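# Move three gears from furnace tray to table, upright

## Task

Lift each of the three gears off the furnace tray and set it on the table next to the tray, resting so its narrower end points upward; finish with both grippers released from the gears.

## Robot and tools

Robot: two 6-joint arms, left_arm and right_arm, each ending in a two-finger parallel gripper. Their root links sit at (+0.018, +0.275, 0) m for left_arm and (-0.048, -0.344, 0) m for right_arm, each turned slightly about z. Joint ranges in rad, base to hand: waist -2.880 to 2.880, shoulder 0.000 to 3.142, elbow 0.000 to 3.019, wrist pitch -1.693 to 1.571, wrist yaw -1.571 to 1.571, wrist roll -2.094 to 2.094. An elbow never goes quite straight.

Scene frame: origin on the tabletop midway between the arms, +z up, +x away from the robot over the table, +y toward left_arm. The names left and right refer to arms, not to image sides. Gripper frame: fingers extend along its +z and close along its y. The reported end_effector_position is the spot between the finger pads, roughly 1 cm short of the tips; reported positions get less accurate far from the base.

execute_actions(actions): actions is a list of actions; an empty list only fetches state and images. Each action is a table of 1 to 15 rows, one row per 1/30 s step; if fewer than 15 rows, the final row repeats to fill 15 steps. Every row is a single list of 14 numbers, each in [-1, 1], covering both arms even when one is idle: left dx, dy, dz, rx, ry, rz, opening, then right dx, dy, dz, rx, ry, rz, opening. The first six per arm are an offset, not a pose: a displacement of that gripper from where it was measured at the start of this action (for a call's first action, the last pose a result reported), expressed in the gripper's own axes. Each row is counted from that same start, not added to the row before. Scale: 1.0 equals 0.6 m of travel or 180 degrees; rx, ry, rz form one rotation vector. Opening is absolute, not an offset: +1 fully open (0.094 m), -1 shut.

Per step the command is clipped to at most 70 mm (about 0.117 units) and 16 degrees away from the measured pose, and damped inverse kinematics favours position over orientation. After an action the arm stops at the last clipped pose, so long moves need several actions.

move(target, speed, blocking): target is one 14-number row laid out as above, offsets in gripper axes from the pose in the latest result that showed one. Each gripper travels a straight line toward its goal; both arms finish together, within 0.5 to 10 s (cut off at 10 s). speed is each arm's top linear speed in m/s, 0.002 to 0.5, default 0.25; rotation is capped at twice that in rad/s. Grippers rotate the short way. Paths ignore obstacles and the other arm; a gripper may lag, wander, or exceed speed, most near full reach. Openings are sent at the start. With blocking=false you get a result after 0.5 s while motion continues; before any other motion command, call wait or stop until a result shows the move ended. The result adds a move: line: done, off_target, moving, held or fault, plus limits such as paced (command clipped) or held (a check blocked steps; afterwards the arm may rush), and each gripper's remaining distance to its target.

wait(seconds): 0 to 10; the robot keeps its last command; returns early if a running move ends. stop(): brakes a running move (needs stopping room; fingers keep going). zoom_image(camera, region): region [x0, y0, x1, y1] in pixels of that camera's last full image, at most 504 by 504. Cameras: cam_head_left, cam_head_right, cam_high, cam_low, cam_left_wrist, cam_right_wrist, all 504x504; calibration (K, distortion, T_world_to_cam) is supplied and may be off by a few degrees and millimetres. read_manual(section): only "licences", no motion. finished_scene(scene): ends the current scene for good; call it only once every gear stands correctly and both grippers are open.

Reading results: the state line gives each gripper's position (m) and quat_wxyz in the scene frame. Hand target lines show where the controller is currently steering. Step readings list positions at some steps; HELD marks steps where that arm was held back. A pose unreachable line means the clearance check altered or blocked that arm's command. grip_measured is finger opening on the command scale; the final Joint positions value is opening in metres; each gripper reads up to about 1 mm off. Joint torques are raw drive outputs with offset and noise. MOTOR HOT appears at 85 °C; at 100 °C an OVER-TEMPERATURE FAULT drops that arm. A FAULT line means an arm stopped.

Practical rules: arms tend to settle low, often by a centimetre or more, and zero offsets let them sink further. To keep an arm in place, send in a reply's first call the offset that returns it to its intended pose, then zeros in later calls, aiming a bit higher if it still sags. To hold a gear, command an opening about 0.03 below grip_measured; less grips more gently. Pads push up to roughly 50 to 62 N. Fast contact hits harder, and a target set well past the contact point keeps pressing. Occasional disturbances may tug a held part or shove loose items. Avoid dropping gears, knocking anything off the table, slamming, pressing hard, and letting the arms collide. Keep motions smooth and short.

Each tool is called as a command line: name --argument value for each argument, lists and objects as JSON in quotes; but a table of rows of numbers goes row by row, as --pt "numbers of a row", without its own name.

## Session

execute_actions --actions '[]'

Scene clock: 0.00 s.
left_arm: end_effector_position=(+0.2439, -0.2678, +0.1257) grip_measured=+1.000 end_effector_quat_wxyz=(-0.184, -0.383, +0.865, -0.266) | right_arm: end_effector_position=(+0.8113, -0.4779, +0.3459) grip_measured=+1.000 end_effector_quat_wxyz=(+0.545, -0.297, +0.759, +0.196)
Joint positions: left_arm=[-1.086  1.669  1.193 -0.559  0.404 -2.006  0.094] | right_arm=[-0.454  2.406  2.699 -0.89  -0.945 -0.531  0.094]
Joint velocities: left_arm=[ 0.005 -0.015 -0.002 -0.002  0.037 -0.095  0.   ] | right_arm=[ 0.005  0.005 -0.012 -0.012 -0.037  0.037  0.   ]
Joint torques (N m, as the arm reports them, + toward a larger angle): no reading
Motor temperatures (°C, as the motors report them): left_arm=[24 25 26 28 26 25] | right_arm=[28 27 28 27 26 26]
Hand target (left_arm): +0.248, -0.275, +0.134; -0.183, -0.380, +0.864, -0.276
Hand target (right_arm): +0.808, -0.477, +0.375; +0.561, -0.306, +0.747, +0.183
camera_calibration (this result's frames):
cam_left_wrist: T_world_to_cam=[[0.758221, -0.565868, 0.323873, -0.37913], [-0.460466, -0.113069, 0.880447, -0.0259744], [-0.461597, -0.816706, -0.346295, 0.0609959], [0, 0, 0, 1]] pos_world=[0.303659, -0.167659, 0.166782]
cam_right_wrist: T_world_to_cam=[[0.670917, -0.740581, 0.0375592, -0.914625], [-0.59119, -0.56478, -0.575777, 0.416108], [0.447622, 0.364094, -0.816744, 0.220718], [0, 0, 0, 1]] pos_world=[0.760838, -0.522706, 0.454208]

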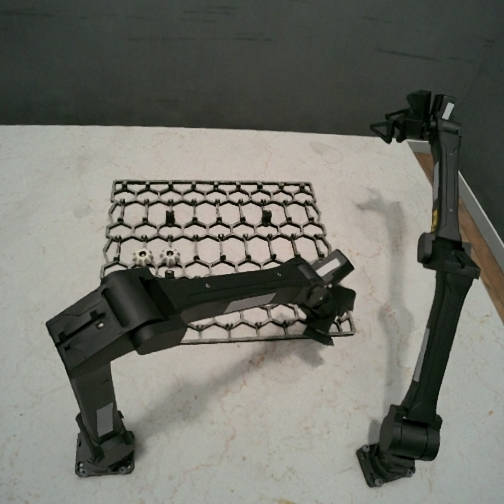

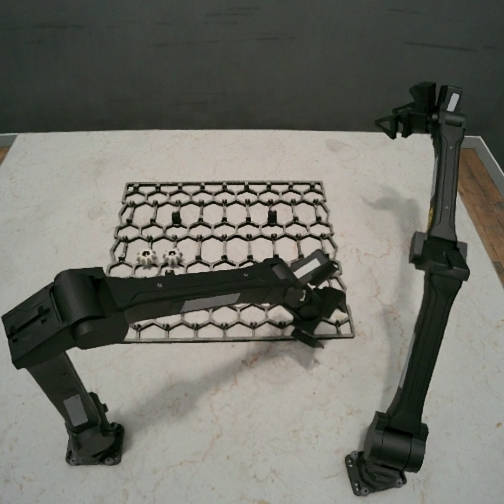

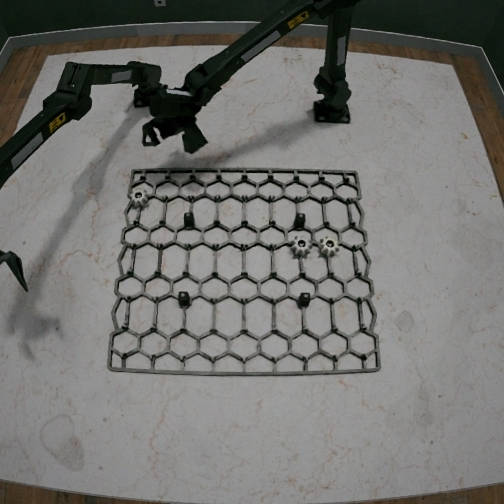

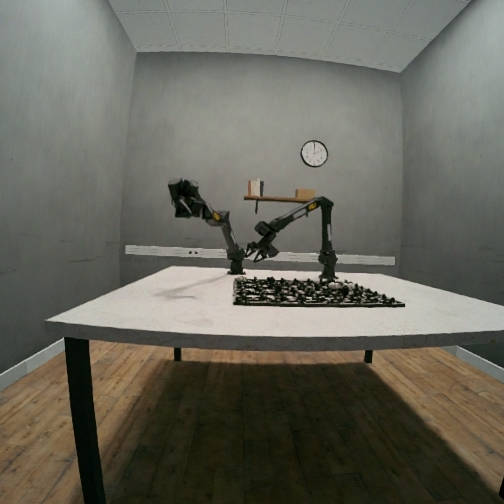

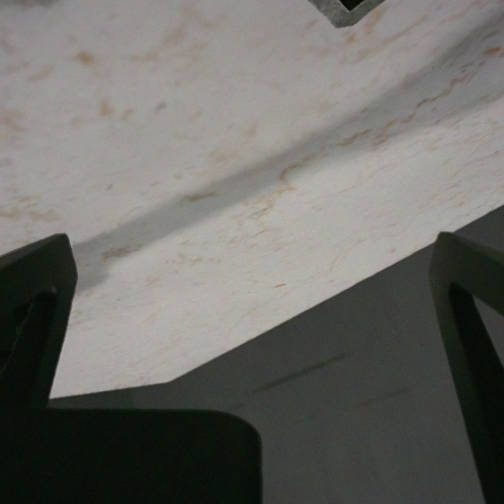

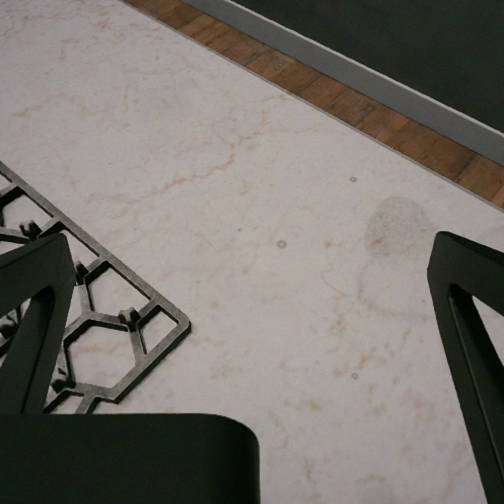

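move --target '[-0.742,0.07,-0.57,-0.038,-0.211,-0.226,0.6,0.403,0.698,-0.222,0.136,0.378,0.206,1]' --speed 0.4

Scene clock: 3.03 s.
left_arm: end_effector_position=(+0.5276, +0.2145, +0.1488) grip_measured=+0.602 end_effector_quat_wxyz=(+0.007, +0.715, -0.699, +0.008) | right_arm: end_effector_position=(+0.3864, -0.3076, +0.1439) grip_measured=+1.000 end_effector_quat_wxyz=(-0.009, -0.005, +1.000, +0.005)
Joint positions: left_arm=[-0.136  1.716  1.45  -1.3    0.021 -1.704  0.075] | right_arm=[-0.058  1.54   1.216 -1.264 -0.011  0.071  0.094]
Joint velocities: left_arm=[-0.015 -0.005  0.022  0.012  0.037  0.066  0.   ] | right_arm=[-0.005  0.005 -0.027  0.007 -0.022  0.051  0.   ]
Joint torques (N m, as the arm reports them, + toward a larger angle): left_arm=[ -1.08 -14.87  13.85  -0.37  -0.24   0.1 ] | right_arm=[ -2.34 -14.21   8.26  -0.4    0.24  -0.01]
Motor temperatures (°C, as the motors report them): left_arm=[24 25 27 28 26 25] | right_arm=[28 28 28 27 26 26]
Hand target (left_arm): +0.540, +0.210, +0.152; +0.004, +0.710, -0.704, +0.010
Hand target (right_arm): +0.383, -0.306, +0.154; +0.000, -0.003, +1.000, +0.003
Off the commanded pose (left_arm): 0.008 m, 2 deg.
Off the commanded pose (right_arm): 0.008 m, 1 deg.
move: done; limits=paced
camera_calibration (this result's frames):
cam_left_wrist: T_world_to_cam=[[0.999811, 0.0191545, 0.00343155, -0.534021], [0.0133807, -0.804756, 0.593455, 0.0800016], [0.0141289, -0.593297, -0.80486, 0.363232], [0, 0, 0, 1]] pos_world=[0.527717, 0.290115, 0.246706]
cam_right_wrist: T_world_to_cam=[[0.024182, -0.999595, -0.0149769, -0.318151], [-0.802959, -0.0283453, 0.59536, 0.223135], [-0.595544, -0.0023712, -0.803319, 0.472363], [0, 0, 0, 1]] pos_world=[0.468174, -0.310578, 0.241847]

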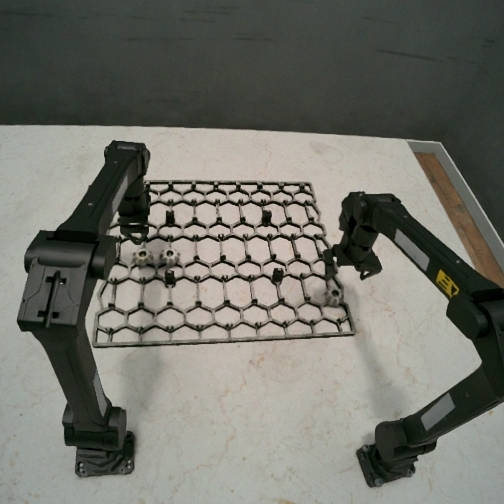

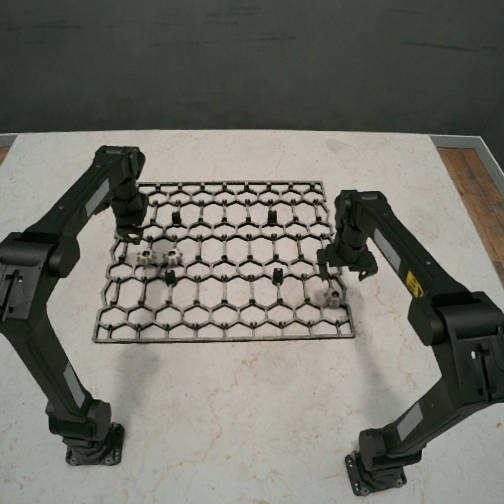

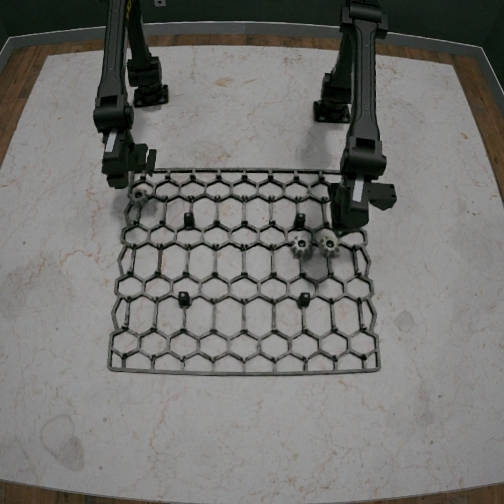

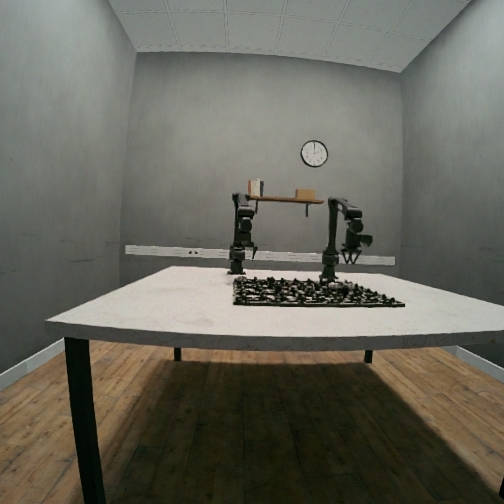

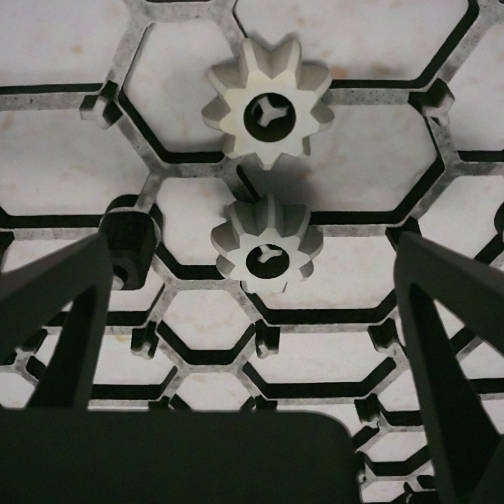

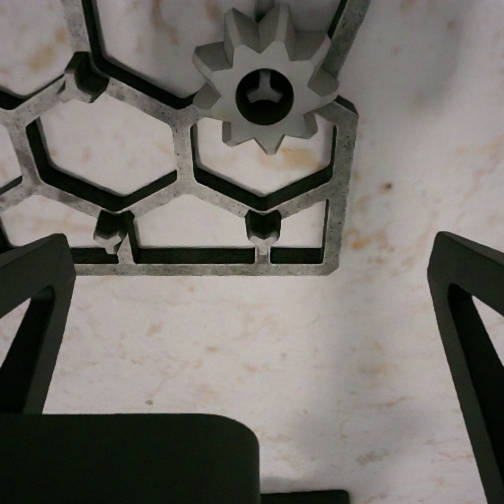

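move --target '[0.01,-0.02,0.185,0,0,0,0.6,-0.025,-0.012,0.175,0,0,0,1]' --speed 0.2

Scene clock: 4.20 s.
left_arm: end_effector_position=(+0.5376, +0.2134, +0.0425) grip_measured=+0.602 end_effector_quat_wxyz=(+0.008, +0.716, -0.698, +0.007) | right_arm: end_effector_position=(+0.3976, -0.3067, +0.0376) grip_measured=+1.000 end_effector_quat_wxyz=(-0.014, -0.008, +1.000, +0.005)
Joint positions: left_arm=[-0.136  1.848  1.334 -1.056  0.021 -1.707  0.075] | right_arm=[-0.058  1.699  1.104 -1.003 -0.011  0.066  0.094]
Joint velocities: left_arm=[-0.024  0.005 -0.007 -0.012  0.007 -0.022  0.   ] | right_arm=[ 0.005 -0.005 -0.012 -0.012 -0.037  0.007  0.   ]
Joint torques (N m, as the arm reports them, + toward a larger angle): left_arm=[ -1.25 -17.18   9.43   0.72  -0.16  -0.08] | right_arm=[ -4.28 -13.48   7.2    0.15   0.08  -0.21]
Motor temperatures (°C, as the motors report them): left_arm=[24 25 27 28 26 25] | right_arm=[28 28 29 27 26 26]
Hand target (left_arm): +0.541, +0.207, +0.038; +0.007, +0.715, -0.699, +0.008
Hand target (right_arm): +0.400, -0.313, +0.038; -0.009, -0.005, +1.000, +0.005
Off the commanded pose (left_arm): 0.009 m, 0 deg.
Off the commanded pose (right_arm): 0.007 m, 1 deg.
move: done
camera_calibration (this result's frames):
cam_left_wrist: T_world_to_cam=[[0.999762, 0.021823, -0.00002921, -0.544095], [0.0175877, -0.80494, 0.593095, 0.139836], [0.0129196, -0.592954, -0.805132, 0.277467], [0, 0, 0, 1]] pos_world=[0.537921, 0.288958, 0.140445]
cam_right_wrist: T_world_to_cam=[[0.0293623, -0.999463, -0.0145173, -0.321142], [-0.796443, -0.032169, 0.603857, 0.291274], [-0.604, -0.00616849, -0.79696, 0.395612], [0, 0, 0, 1]] pos_world=[0.480362, -0.30916, 0.134737]

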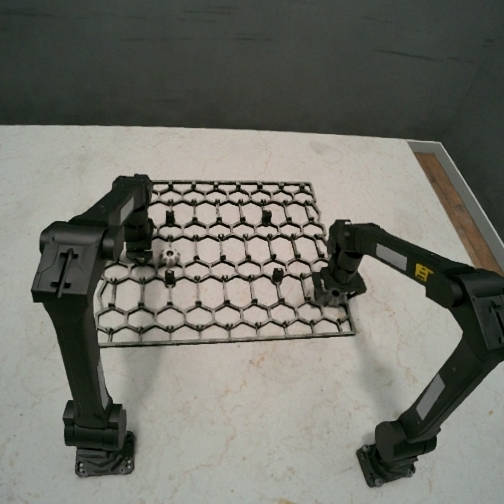

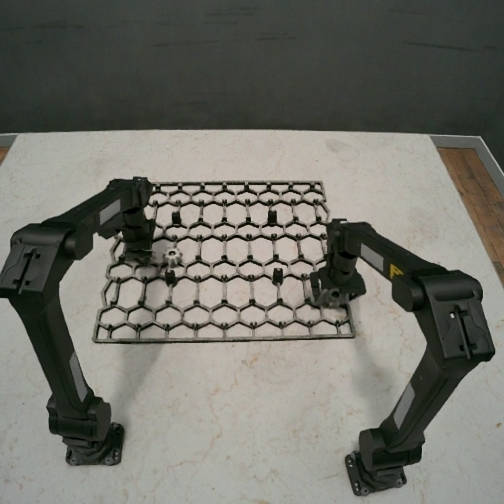

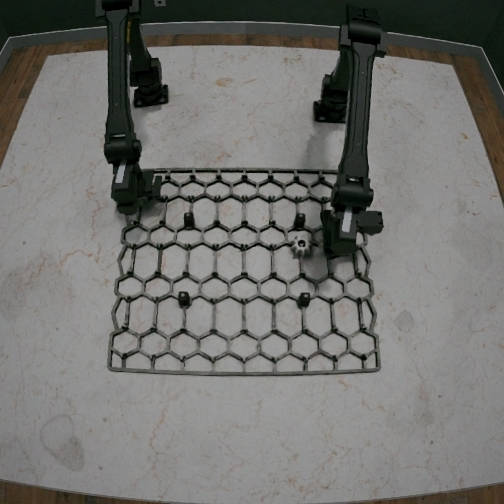

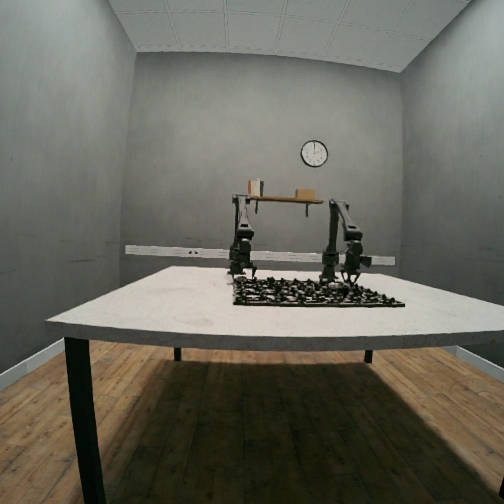

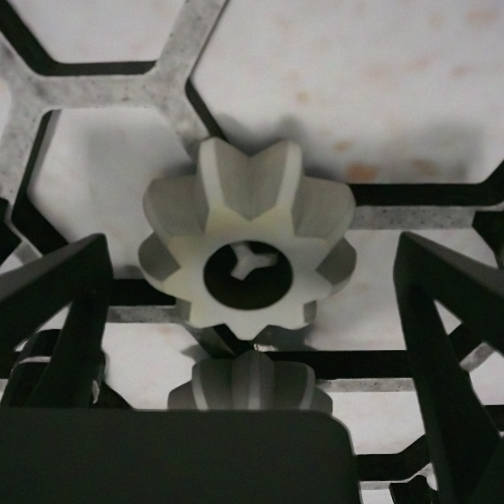

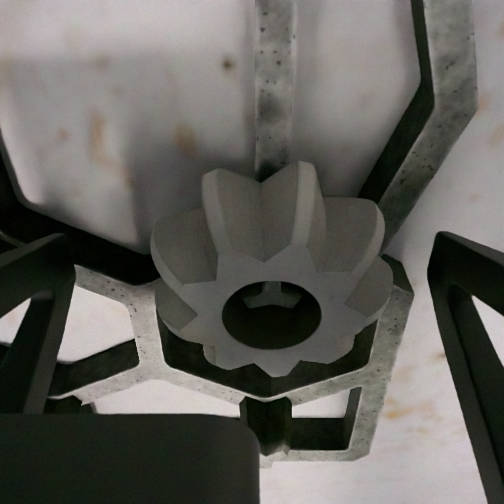

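execute_actions --actions '[[[0,0,0.025,0,0,0,0.6,0.01,0,0.015,0,0,0,1]],[[0,0,0.01,0,0,0,-1,0,0,0.01,0,0,0,-1]],[[0,0,-0.12,0,0,0,-1,0,0,-0.12,0,0,0,-1]],[[-0.1,0,-0.04,0,0,0,-1,0,-0.1,-0.03,0,0,0,-1]],[[-0.1,0,-0.03,0,0,0,-1,0,-0.1,-0.03,0,0,0,-1]]]'

Scene clock: 6.87 s.
left_arm: end_effector_position=(+0.4989, +0.3486, +0.0844) grip_measured=+0.197 end_effector_quat_wxyz=(+0.048, +0.733, -0.677, -0.036) | right_arm: end_effector_position=(+0.3476, -0.4426, +0.0802) grip_measured=+0.208 end_effector_quat_wxyz=(-0.084, +0.028, +0.996, -0.007)
Joint positions: left_arm=[ 0.127  1.783  1.358 -1.265  0.003 -1.498  0.056] | right_arm=[-0.362  1.629  1.132 -1.237  0.046 -0.164  0.057]
Joint velocities: left_arm=[-0.083  0.005  0.002 -0.022 -0.081  0.051 -0.001] | right_arm=[-0.024 -0.005  0.007 -0.012  0.007 -0.037 -0.   ]
Joint torques (N m, as the arm reports them, + toward a larger angle): left_arm=[ -1.92 -18.77  12.39  -0.81  -0.09   0.11] | right_arm=[ -2.17 -13.88  12.05  -0.96   0.    -0.22]
Motor temperatures (°C, as the motors report them): left_arm=[24 25 27 28 26 25] | right_arm=[28 28 29 27 26 26]
Hand target (left_arm): +0.511, +0.343, +0.101; +0.035, +0.725, -0.687, -0.025
Hand target (right_arm): +0.367, -0.441, +0.098; -0.063, +0.014, +0.998, -0.010
Off the commanded pose (left_arm): 0.021 m, 2 deg.
Off the commanded pose (right_arm): 0.027 m, 3 deg.
Step readings (end_effector_position; steps 1 to 15: 1st action; 16 to 30: 2nd action; 31 to 45: 3rd action; 46 to 60: 4th action; 61 to 75: 5th action):
0: left_arm (+0.5376, +0.2134, +0.0425) | right_arm (+0.3977, -0.3067, +0.0376)
1: left_arm (+0.5379, +0.2134, +0.0419) | right_arm (+0.3973, -0.3068, +0.0367)
2: left_arm (+0.5388, +0.2133, +0.0411) | right_arm (+0.3967, -0.3068, +0.0352)
4: left_arm (+0.5380, +0.2134, +0.0390) | right_arm (+0.3962, -0.3068, +0.0340)
8: left_arm (+0.5360, +0.2136, +0.0372) | right_arm (+0.3967, -0.3067, +0.0339)
15: left_arm (+0.5364, +0.2136, +0.0372) | right_arm (+0.3967, -0.3067, +0.0339)
16: left_arm (+0.5363, +0.2136, +0.0371) | right_arm (+0.3969, -0.3065, +0.0339)
17: left_arm (+0.5361, +0.2136, +0.0367) | right_arm (+0.3974, -0.3073, +0.0339)
19: left_arm (+0.5365, +0.2135, +0.0366) | right_arm (+0.3966, -0.3138, +0.0331)
23: left_arm (+0.5367, +0.2135, +0.0366) | right_arm (+0.3965, -0.3137, +0.0331)
30: left_arm (+0.5367, +0.2135, +0.0366) | right_arm (+0.3965, -0.3137, +0.0331)
31: left_arm (+0.5343, +0.2137, +0.0398) | right_arm (+0.3939, -0.3141, +0.0363)
32: left_arm (+0.5337, +0.2141, +0.0431) | right_arm (+0.3929, -0.3139, +0.0405)
34: left_arm (+0.5328, +0.2145, +0.0539) | right_arm (+0.3913, -0.3140, +0.0526)
38: left_arm (+0.5225, +0.2156, +0.0741) | right_arm (+0.3796, -0.3148, +0.0723)
45: left_arm (+0.5197, +0.2159, +0.0826) | right_arm (+0.3768, -0.3150, +0.0777)
46: left_arm (+0.5185, +0.2189, +0.0826) | right_arm (+0.3759, -0.3181, +0.0778)
47: left_arm (+0.5168, +0.2234, +0.0829) | right_arm (+0.3743, -0.3231, +0.0780)
49: left_arm (+0.5144, +0.2414, +0.0834) | right_arm (+0.3714, -0.3418, +0.0784)
53: left_arm (+0.5132, +0.2787, +0.0836) | right_arm (+0.3683, -0.3762, +0.0786)
60: left_arm (+0.5126, +0.2831, +0.0836) | right_arm (+0.3673, -0.3806, +0.0787)
61: left_arm (+0.5115, +0.2852, +0.0837) | right_arm (+0.3658, -0.3836, +0.0789)
62: left_arm (+0.5098, +0.2890, +0.0839) | right_arm (+0.3632, -0.3885, +0.0792)
64: left_arm (+0.5059, +0.3063, +0.0842) | right_arm (+0.3576, -0.4064, +0.0797)
68: left_arm (+0.5003, +0.3439, +0.0844) | right_arm (+0.3492, -0.4389, +0.0801)
75: end_effector_position above
camera_calibration (this result's frames):
cam_left_wrist: T_world_to_cam=[[0.990358, 0.0748652, -0.116557, -0.512292], [0.129162, -0.803173, 0.581576, 0.16912], [-0.0500758, -0.591023, -0.805099, 0.422603], [0, 0, 0, 1]] pos_world=[0.506671, 0.423953, 0.18217]
cam_right_wrist: T_world_to_cam=[[-0.0407106, -0.999112, 0.0108645, -0.432393], [-0.70353, 0.0363843, 0.709733, 0.210979], [-0.709498, 0.0212501, -0.704387, 0.439901], [0, 0, 0, 1]] pos_world=[0.442936, -0.449033, 0.164819]

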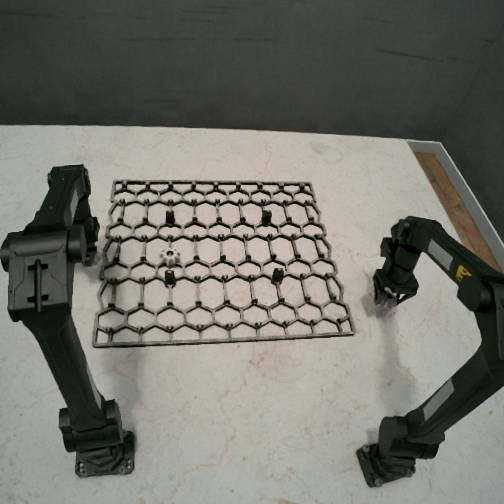

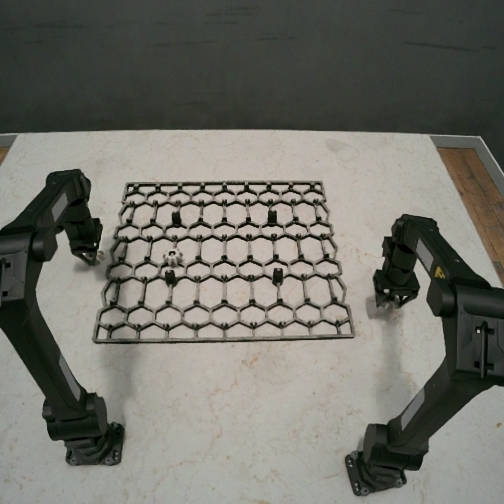

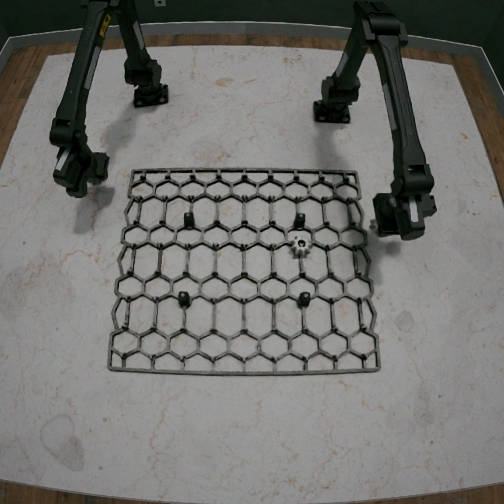

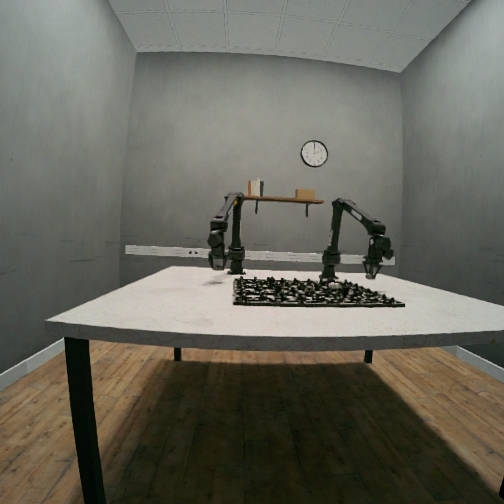

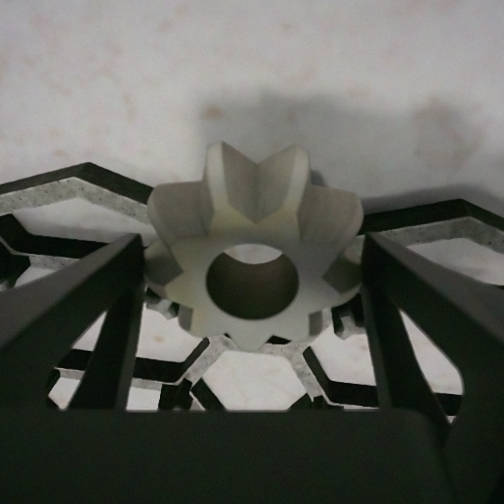

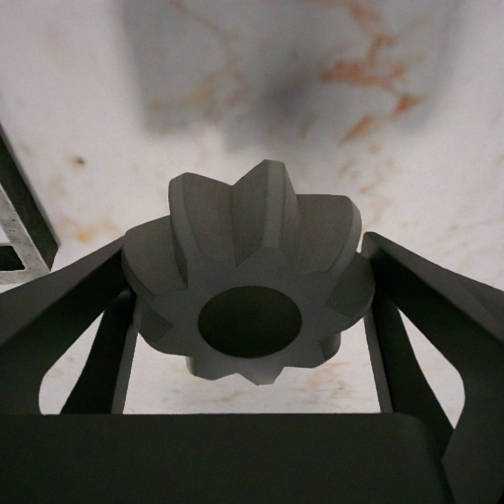

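execute_actions --actions '[[[-0.09,0,-0.02,0.037,0,0,-1,0,0,0.085,0,-0.05,0,-1]],[[0,0,0.09,0,0,0,-1,0,0,0,0,0,0,1]],[[0,0,0,0,0,0,0.6,0,0,-0.12,0,0,0,1]],[[0,0,-0.115,0,0,0,0.6,0,0,0,0,0,0,1]]]'

Scene clock: 9.00 s.
left_arm: end_effector_position=(+0.4710, +0.4019, +0.0820) grip_measured=+0.598 end_effector_quat_wxyz=(+0.043, +0.742, -0.668, -0.021) | right_arm: end_effector_position=(+0.3179, -0.4323, +0.0789) grip_measured=+1.000 end_effector_quat_wxyz=(-0.041, +0.024, +0.999, -0.005)
Joint positions: left_arm=[ 0.252  1.734  1.282 -1.216  0.011 -1.398  0.075] | right_arm=[-0.362  1.502  0.984 -1.131  0.026 -0.175  0.094]
Joint velocities: left_arm=[-0.005 -0.005 -0.022 -0.012  0.022  0.007 -0.001] | right_arm=[0.005 0.005 0.002 0.007 0.037 0.022 0.   ]
Joint torques (N m, as the arm reports them, + toward a larger angle): left_arm=[ -0.77 -17.21  11.72  -0.61  -0.19   0.02] | right_arm=[-2.44 -9.99  7.7  -0.25  0.04 -0.15]
Motor temperatures (°C, as the motors report them): left_arm=[24 25 28 28 26 25] | right_arm=[28 28 29 27 26 26]
Hand target (left_arm): +0.479, +0.404, +0.091; +0.037, +0.742, -0.669, -0.017
Hand target (right_arm): +0.318, -0.432, +0.079; -0.041, +0.024, +0.999, -0.005
Off the commanded pose (left_arm): 0.013 m, 1 deg.
Off the commanded pose (right_arm): 0.000 m, 0 deg.
Step readings (end_effector_position; steps 1 to 15: 1st action; 16 to 30: 2nd action; 31 to 45: 3rd action; 46 to 60: 4th action):
0: left_arm (+0.4993, +0.3462, +0.0844) | right_arm (+0.3476, -0.4426, +0.0802)
1: left_arm (+0.4995, +0.3489, +0.0826) | right_arm (+0.3495, -0.4419, +0.0727)
2: left_arm (+0.5002, +0.3530, +0.0805) | right_arm (+0.3534, -0.4416, +0.0630)
4: left_arm (+0.4948, +0.3696, +0.0763) | right_arm (+0.3431, -0.4383, +0.0407)
8: left_arm (+0.4856, +0.4034, +0.0736) | right_arm (+0.3254, -0.4341, +0.0200)
15: left_arm (+0.4857, +0.4066, +0.0737) | right_arm (+0.3307, -0.4352, +0.0201)
16: left_arm (+0.4862, +0.4065, +0.0691) | right_arm (+0.3307, -0.4352, +0.0201)
17: left_arm (+0.4883, +0.4069, +0.0635) | right_arm (+0.3307, -0.4352, +0.0201)
19: left_arm (+0.4846, +0.4059, +0.0466) | right_arm (+0.3307, -0.4352, +0.0201)
23: left_arm (+0.4744, +0.4029, +0.0219) | right_arm (+0.3307, -0.4352, +0.0201)
30: left_arm (+0.4755, +0.4033, +0.0219) | right_arm (+0.3307, -0.4352, +0.0201)
31: left_arm (+0.4755, +0.4033, +0.0219) | right_arm (+0.3261, -0.4342, +0.0232)
32: left_arm (+0.4755, +0.4033, +0.0219) | right_arm (+0.3177, -0.4323, +0.0286)
34: left_arm (+0.4747, +0.4030, +0.0214) | right_arm (+0.3079, -0.4301, +0.0432)
38: left_arm (+0.4747, +0.4030, +0.0214) | right_arm (+0.3114, -0.4309, +0.0704)
45: left_arm (+0.4747, +0.4030, +0.0214) | right_arm (+0.3179, -0.4323, +0.0789)
46: left_arm (+0.4716, +0.4022, +0.0247) | right_arm (+0.3179, -0.4323, +0.0789)
47: left_arm (+0.4658, +0.4004, +0.0295) | right_arm (+0.3179, -0.4323, +0.0789)
49: left_arm (+0.4609, +0.3990, +0.0438) | right_arm (+0.3179, -0.4323, +0.0789)
53: left_arm (+0.4659, +0.4004, +0.0716) | right_arm (+0.3179, -0.4323, +0.0789)
60: end_effector_position above
camera_calibration (this result's frames):
cam_left_wrist: T_world_to_cam=[[0.991014, 0.0991335, -0.0897952, -0.501152], [0.133214, -0.791896, 0.595949, 0.209351], [-0.0120299, -0.602556, -0.797986, 0.436847], [0, 0, 0, 1]] pos_world=[0.474016, 0.47869, 0.178834]
cam_right_wrist: T_world_to_cam=[[-0.0328824, -0.999444, 0.00548385, -0.425506], [-0.763019, 0.028647, 0.645741, 0.211207], [-0.645539, 0.0170492, -0.763537, 0.400199], [0, 0, 0, 1]] pos_world=[0.405507, -0.438143, 0.171516]

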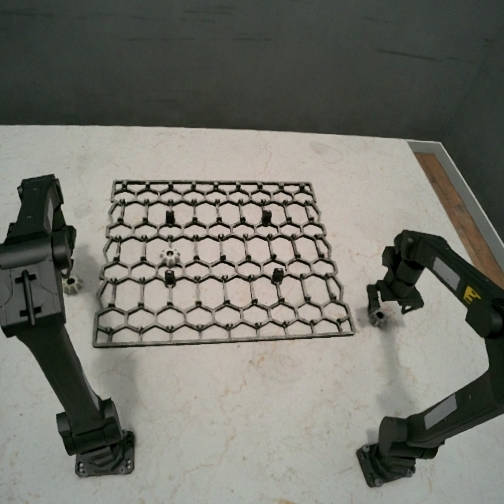

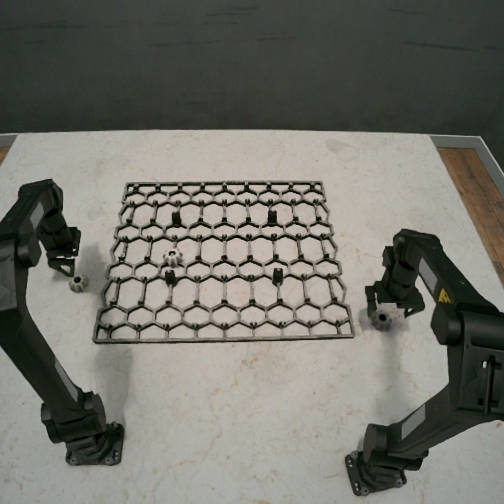

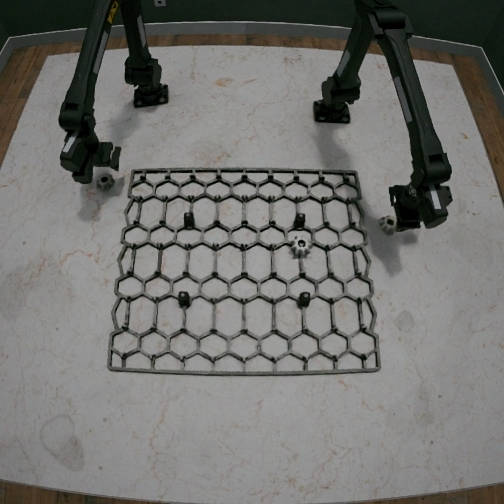

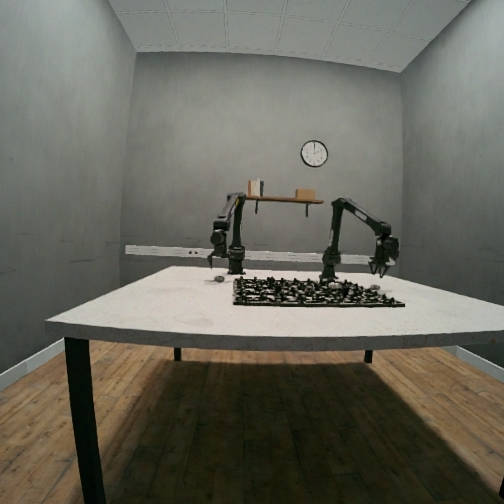

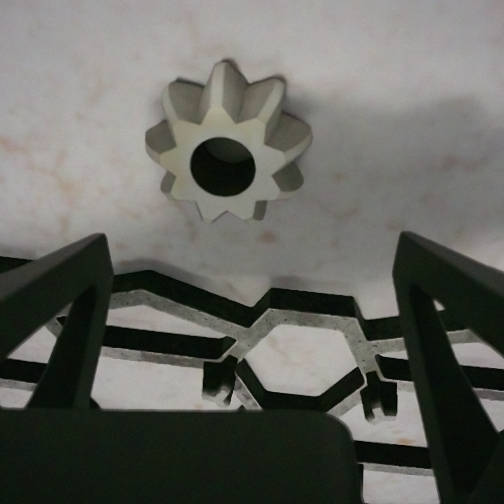

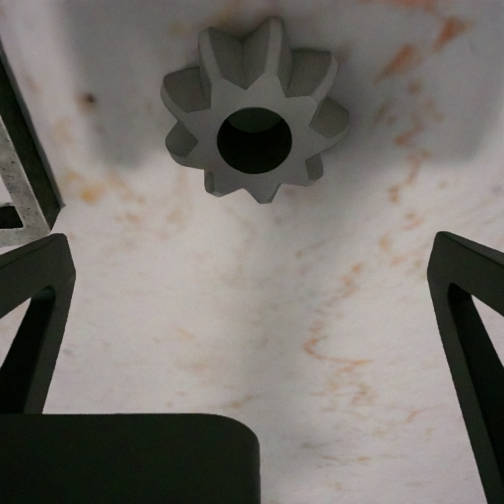

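move --target '[0.457,-0.08,-0.08,0.025,0,0,0.6,0,0,0,0,0,0,1]' --speed 0.35

Scene clock: 10.53 s.
left_arm: end_effector_position=(+0.5342, +0.1309, +0.1320) grip_measured=+0.598 end_effector_quat_wxyz=(+0.013, +0.736, -0.677, +0.004) | right_arm: end_effector_position=(+0.3179, -0.4323, +0.0789) grip_measured=+1.000 end_effector_quat_wxyz=(-0.041, +0.024, +0.999, -0.005)
Joint positions: left_arm=[-0.288  1.791  1.506 -1.291  0.028 -1.918  0.075] | right_arm=[-0.362  1.502  0.984 -1.131  0.026 -0.175  0.094]
Joint velocities: left_arm=[-0.024 -0.015  0.012 -0.012  0.022 -0.11  -0.002] | right_arm=[-0.005 -0.015 -0.007  0.012 -0.066 -0.037  0.   ]
Joint torques (N m, as the arm reports them, + toward a larger angle): left_arm=[  0.19 -16.34  12.97  -0.4   -0.3   -0.05] | right_arm=[ -2.77 -10.36   7.59  -0.17   0.06  -0.11]
Motor temperatures (°C, as the motors report them): left_arm=[24 25 28 28 26 25] | right_arm=[28 28 29 27 26 26]
Hand target (left_arm): +0.545, +0.134, +0.130; +0.012, +0.743, -0.669, +0.002
Hand target (right_arm): +0.318, -0.432, +0.079; -0.041, +0.024, +0.999, -0.005
Off the commanded pose (left_arm): 0.018 m, 1 deg.
Off the commanded pose (right_arm): 0.000 m, 0 deg.
move: off_target (left_arm)
camera_calibration (this result's frames):
cam_left_wrist: T_world_to_cam=[[0.996694, 0.0804152, -0.0116121, -0.543383], [0.0714864, -0.800005, 0.595719, -0.00932456], [0.0386152, -0.59458, -0.803109, 0.286838], [0, 0, 0, 1]] pos_world=[0.531177, 0.206785, 0.229607]
cam_right_wrist: T_world_to_cam=[[-0.0328824, -0.999444, 0.00548385, -0.425506], [-0.763019, 0.028647, 0.645741, 0.211207], [-0.645539, 0.0170492, -0.763537, 0.400199], [0, 0, 0, 1]] pos_world=[0.405507, -0.438143, 0.171516]

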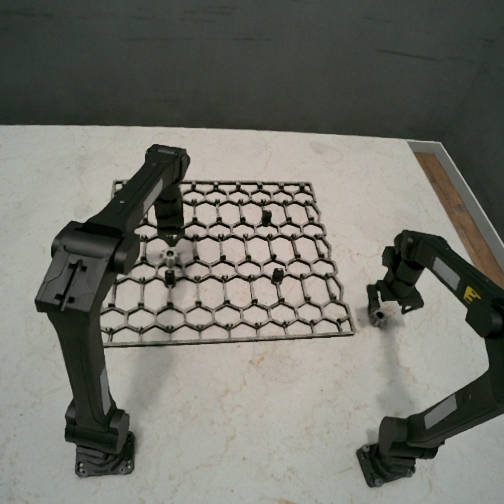

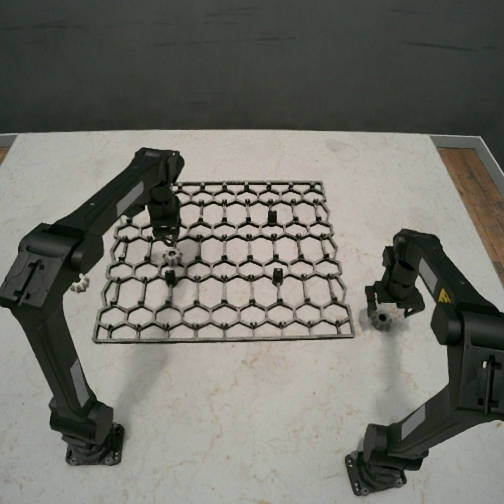

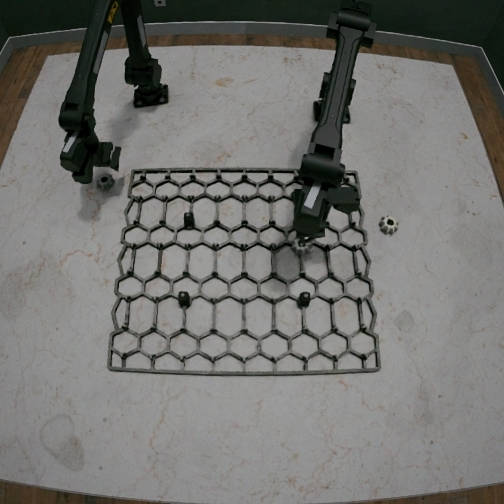

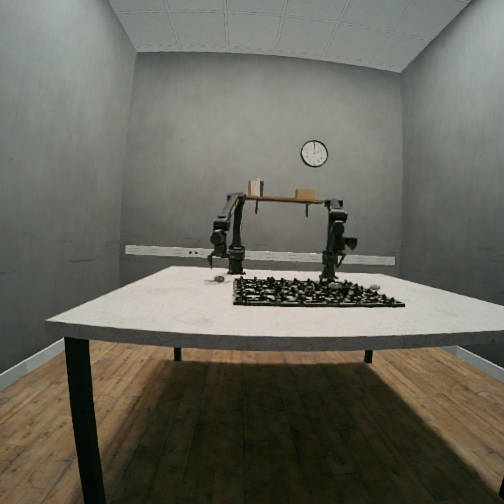

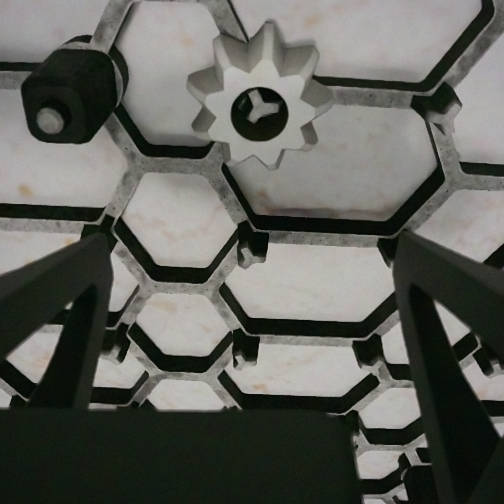

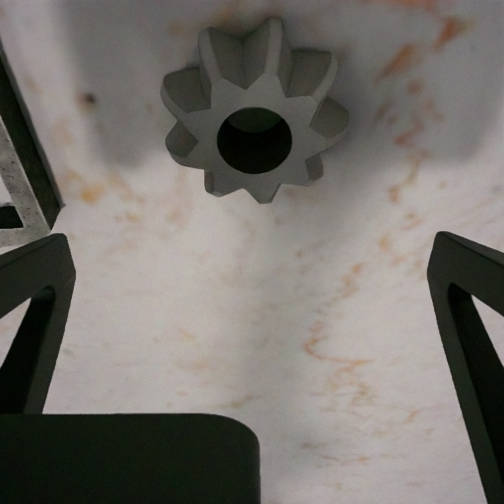

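move --target '[0,-0.012,0.165,0,0,0,0.6,0,0,0,0,0,0,1]' --speed 0.2

execute_actions --actions '[[[0,0,0.01,0,0,0,-1,0,0,0,0,0,0,1]],[[0,0,-0.12,0,0,0,-1,0,0,0,0,0,0,1]],[[0,0,-0.1,0,0,0,-1,0,0,0,0,0,0,1]]]'

Scene clock: 12.77 s.
left_arm: end_effector_position=(+0.5372, +0.1301, +0.0382) grip_measured=+0.598 end_effector_quat_wxyz=(+0.014, +0.737, -0.676, +0.003) | right_arm: end_effector_position=(+0.3179, -0.4323, +0.0789) grip_measured=+1.000 end_effector_quat_wxyz=(-0.041, +0.024, +0.999, -0.005)
Joint positions: left_arm=[-0.288  1.894  1.392 -1.076  0.028 -1.921  0.075] | right_arm=[-0.362  1.502  0.984 -1.131  0.026 -0.175  0.094]
Joint velocities: left_arm=[ 0.015  0.005  0.007 -0.007 -0.022 -0.007  0.   ] | right_arm=[ 0.005 -0.005 -0.012 -0.017  0.066  0.022  0.   ]
Joint torques (N m, as the arm reports them, + toward a larger angle): left_arm=[ -0.44 -17.7    9.6    0.6   -0.17   0.08] | right_arm=[ -2.59 -10.03   7.66  -0.1    0.03  -0.05]
Motor temperatures (°C, as the motors report them): left_arm=[24 26 28 28 26 25] | right_arm=[28 28 29 27 26 26]
Hand target (left_arm): +0.541, +0.129, +0.033; +0.014, +0.736, -0.677, +0.004
Hand target (right_arm): +0.318, -0.432, +0.079; -0.041, +0.024, +0.999, -0.005
Off the commanded pose (left_arm): 0.006 m, 0 deg.
Off the commanded pose (right_arm): 0.000 m, 0 deg.
move: done
camera_calibration (this result's frames):
cam_left_wrist: T_world_to_cam=[[0.996436, 0.0830861, -0.0145478, -0.5475], [0.0754163, -0.800303, 0.594834, 0.0436248], [0.0377798, -0.593811, -0.803717, 0.211319], [0, 0, 0, 1]] pos_world=[0.534276, 0.205886, 0.135926]
cam_right_wrist: T_world_to_cam=[[-0.0328824, -0.999444, 0.00548385, -0.425506], [-0.763019, 0.028647, 0.645741, 0.211207], [-0.645539, 0.0170492, -0.763537, 0.400199], [0, 0, 0, 1]] pos_world=[0.405507, -0.438143, 0.171516]

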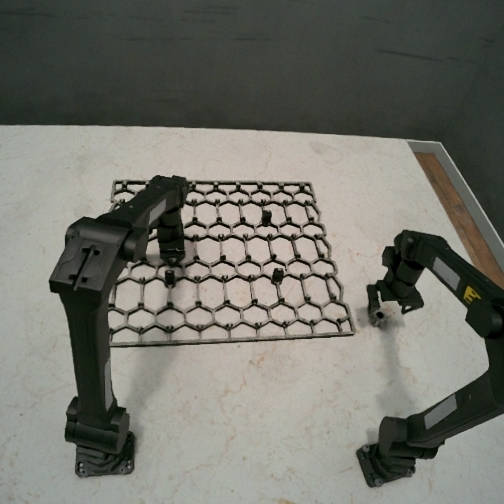

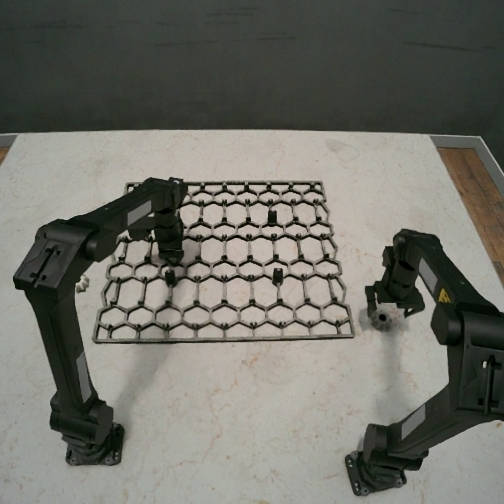

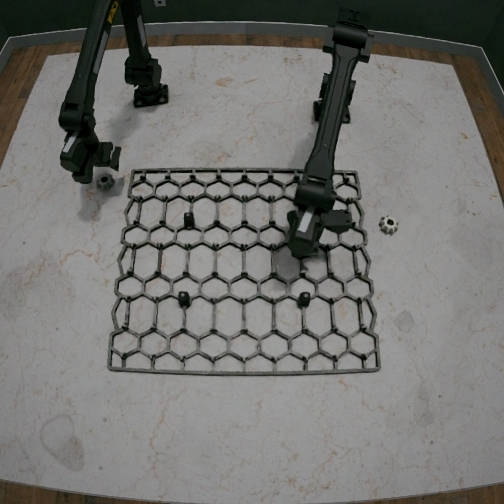

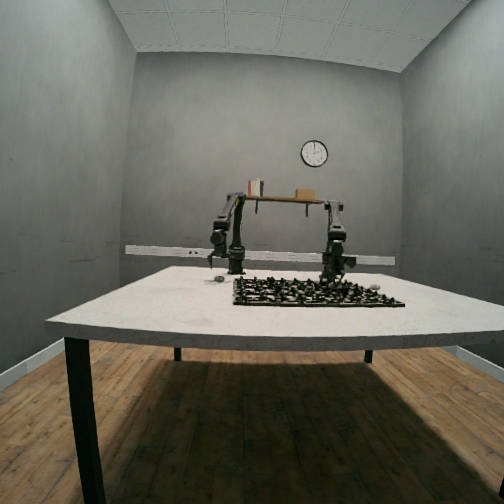

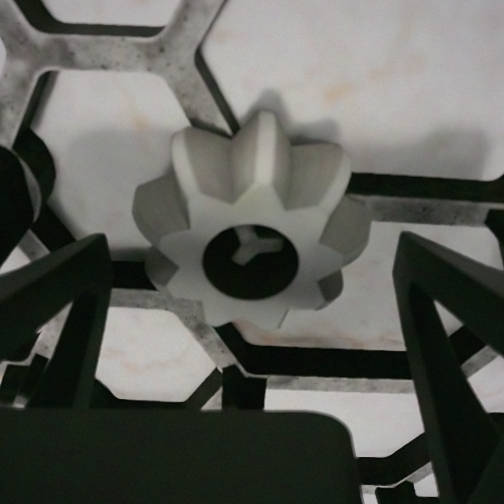

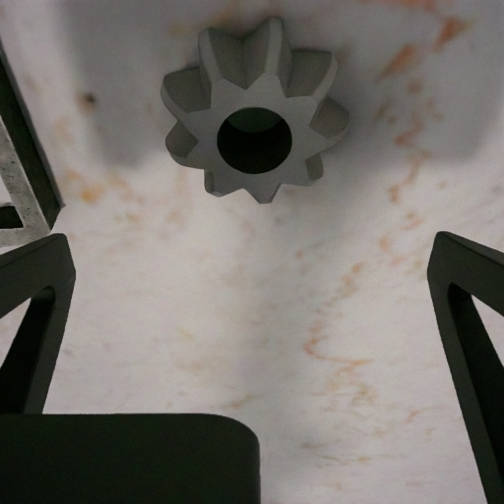

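Scene clock: 14.27 s.
left_arm: end_effector_position=(+0.5108, +0.1410, +0.1074) grip_measured=+0.068 end_effector_quat_wxyz=(+0.043, +0.738, -0.671, -0.052) | right_arm: end_effector_position=(+0.3179, -0.4323, +0.0789) grip_measured=+1.000 end_effector_quat_wxyz=(-0.041, +0.024, +0.999, -0.005)
Joint positions: left_arm=[-0.281  1.828  1.485 -1.36   0.028 -1.92   0.05 ] | right_arm=[-0.362  1.502  0.984 -1.131  0.026 -0.175  0.094]
Joint velocities: left_arm=[-0.005 -0.005 -0.012 -0.007 -0.022 -0.022 -0.001] | right_arm=[ 0.005 -0.005  0.002 -0.002  0.007 -0.051  0.   ]
Joint torques (N m, as the arm reports them, + toward a larger angle): left_arm=[ -0.23 -21.61  13.73  -0.84  -0.15   0.01] | right_arm=[ -3.22 -10.73   7.86  -0.19   0.02  -0.08]
Motor temperatures (°C, as the motors report them): left_arm=[24 26 28 28 26 25] | right_arm=[28 28 29 27 26 26]
Hand target (left_arm): +0.525, +0.139, +0.141; +0.027, +0.739, -0.673, -0.022
Hand target (right_arm): +0.318, -0.432, +0.079; -0.041, +0.024, +0.999, -0.005
Off the commanded pose (left_arm): 0.037 m, 4 deg.
Off the commanded pose (right_arm): 0.000 m, 0 deg.
Step readings (end_effector_position; steps 1 to 15: 1st action; 16 to 30: 2nd action; 31 to 45: 3rd action):
0: left_arm (+0.5372, +0.1301, +0.0382) | right_arm (+0.3179, -0.4323, +0.0789)
1: left_arm (+0.5374, +0.1301, +0.0382) | right_arm (+0.3179, -0.4323, +0.0789)
2: left_arm (+0.5376, +0.1300, +0.0382) | right_arm (+0.3179, -0.4323, +0.0789)
4: left_arm (+0.5377, +0.1292, +0.0381) | right_arm (+0.3179, -0.4323, +0.0789)
8: left_arm (+0.5376, +0.1291, +0.0380) | right_arm (+0.3179, -0.4323, +0.0789)
15: left_arm (+0.5376, +0.1291, +0.0380) | right_arm (+0.3179, -0.4323, +0.0789)
16: left_arm (+0.5355, +0.1297, +0.0412) | right_arm (+0.3179, -0.4323, +0.0789)
17: left_arm (+0.5349, +0.1306, +0.0448) | right_arm (+0.3179, -0.4323, +0.0789)
19: left_arm (+0.5345, +0.1347, +0.0556) | right_arm (+0.3179, -0.4323, +0.0789)
23: left_arm (+0.5269, +0.1370, +0.0735) | right_arm (+0.3179, -0.4323, +0.0789)
30: left_arm (+0.5232, +0.1378, +0.0807) | right_arm (+0.3179, -0.4323, +0.0789)
31: left_arm (+0.5206, +0.1384, +0.0831) | right_arm (+0.3179, -0.4323, +0.0789)
32: left_arm (+0.5153, +0.1398, +0.0864) | right_arm (+0.3179, -0.4323, +0.0789)
34: left_arm (+0.5086, +0.1416, +0.0946) | right_arm (+0.3179, -0.4323, +0.0789)
38: left_arm (+0.5093, +0.1414, +0.1051) | right_arm (+0.3179, -0.4323, +0.0789)
45: end_effector_position above
camera_calibration (this result's frames):
cam_left_wrist: T_world_to_cam=[[0.987038, 0.0918552, -0.131601, -0.504918], [0.150183, -0.817754, 0.555629, -0.0183392], [-0.0565796, -0.568191, -0.820949, 0.320821], [0, 0, 0, 1]] pos_world=[0.519279, 0.21367, 0.20712]
cam_right_wrist: T_world_to_cam=[[-0.0328824, -0.999444, 0.00548385, -0.425506], [-0.763019, 0.028647, 0.645741, 0.211207], [-0.645539, 0.0170492, -0.763537, 0.400199], [0, 0, 0, 1]] pos_world=[0.405507, -0.438143, 0.171516]

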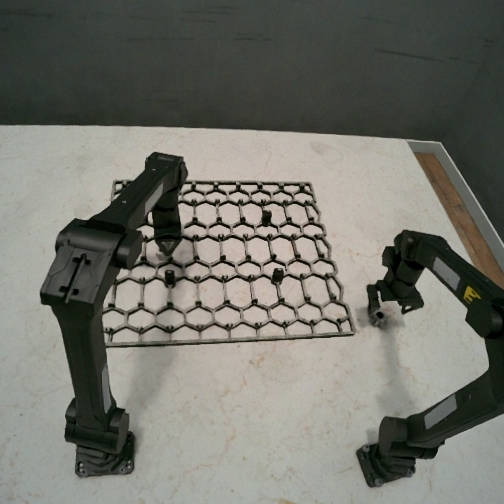

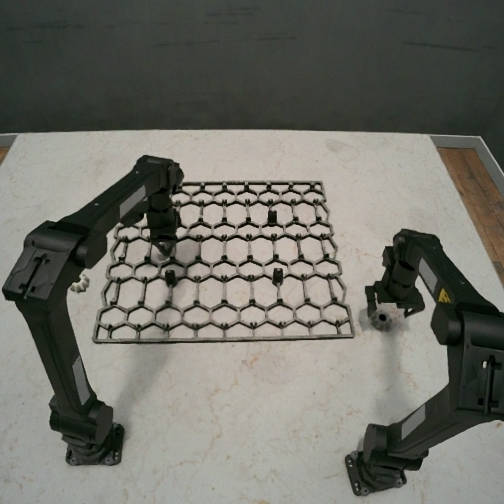

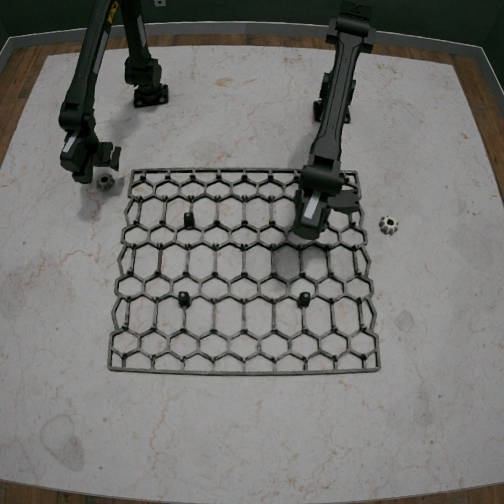

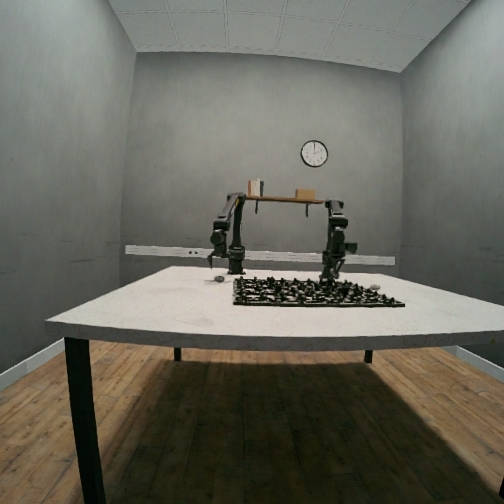

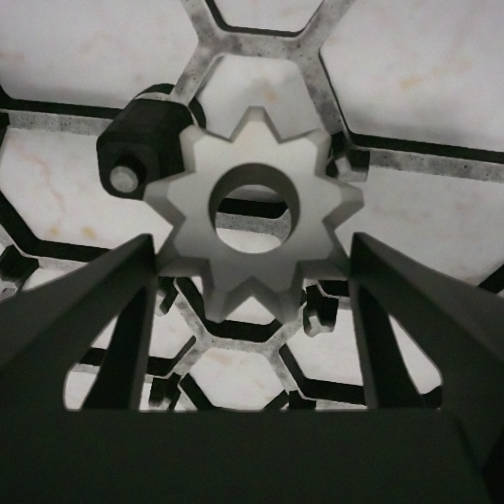

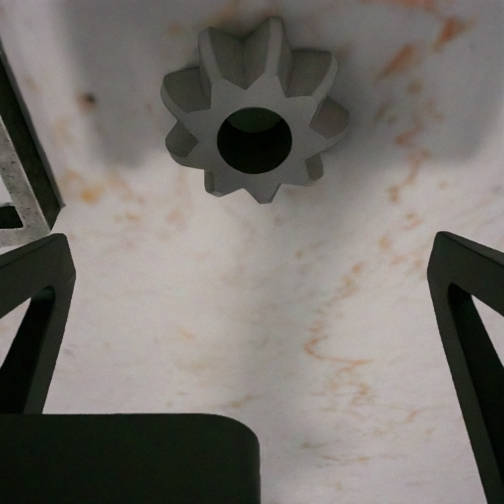

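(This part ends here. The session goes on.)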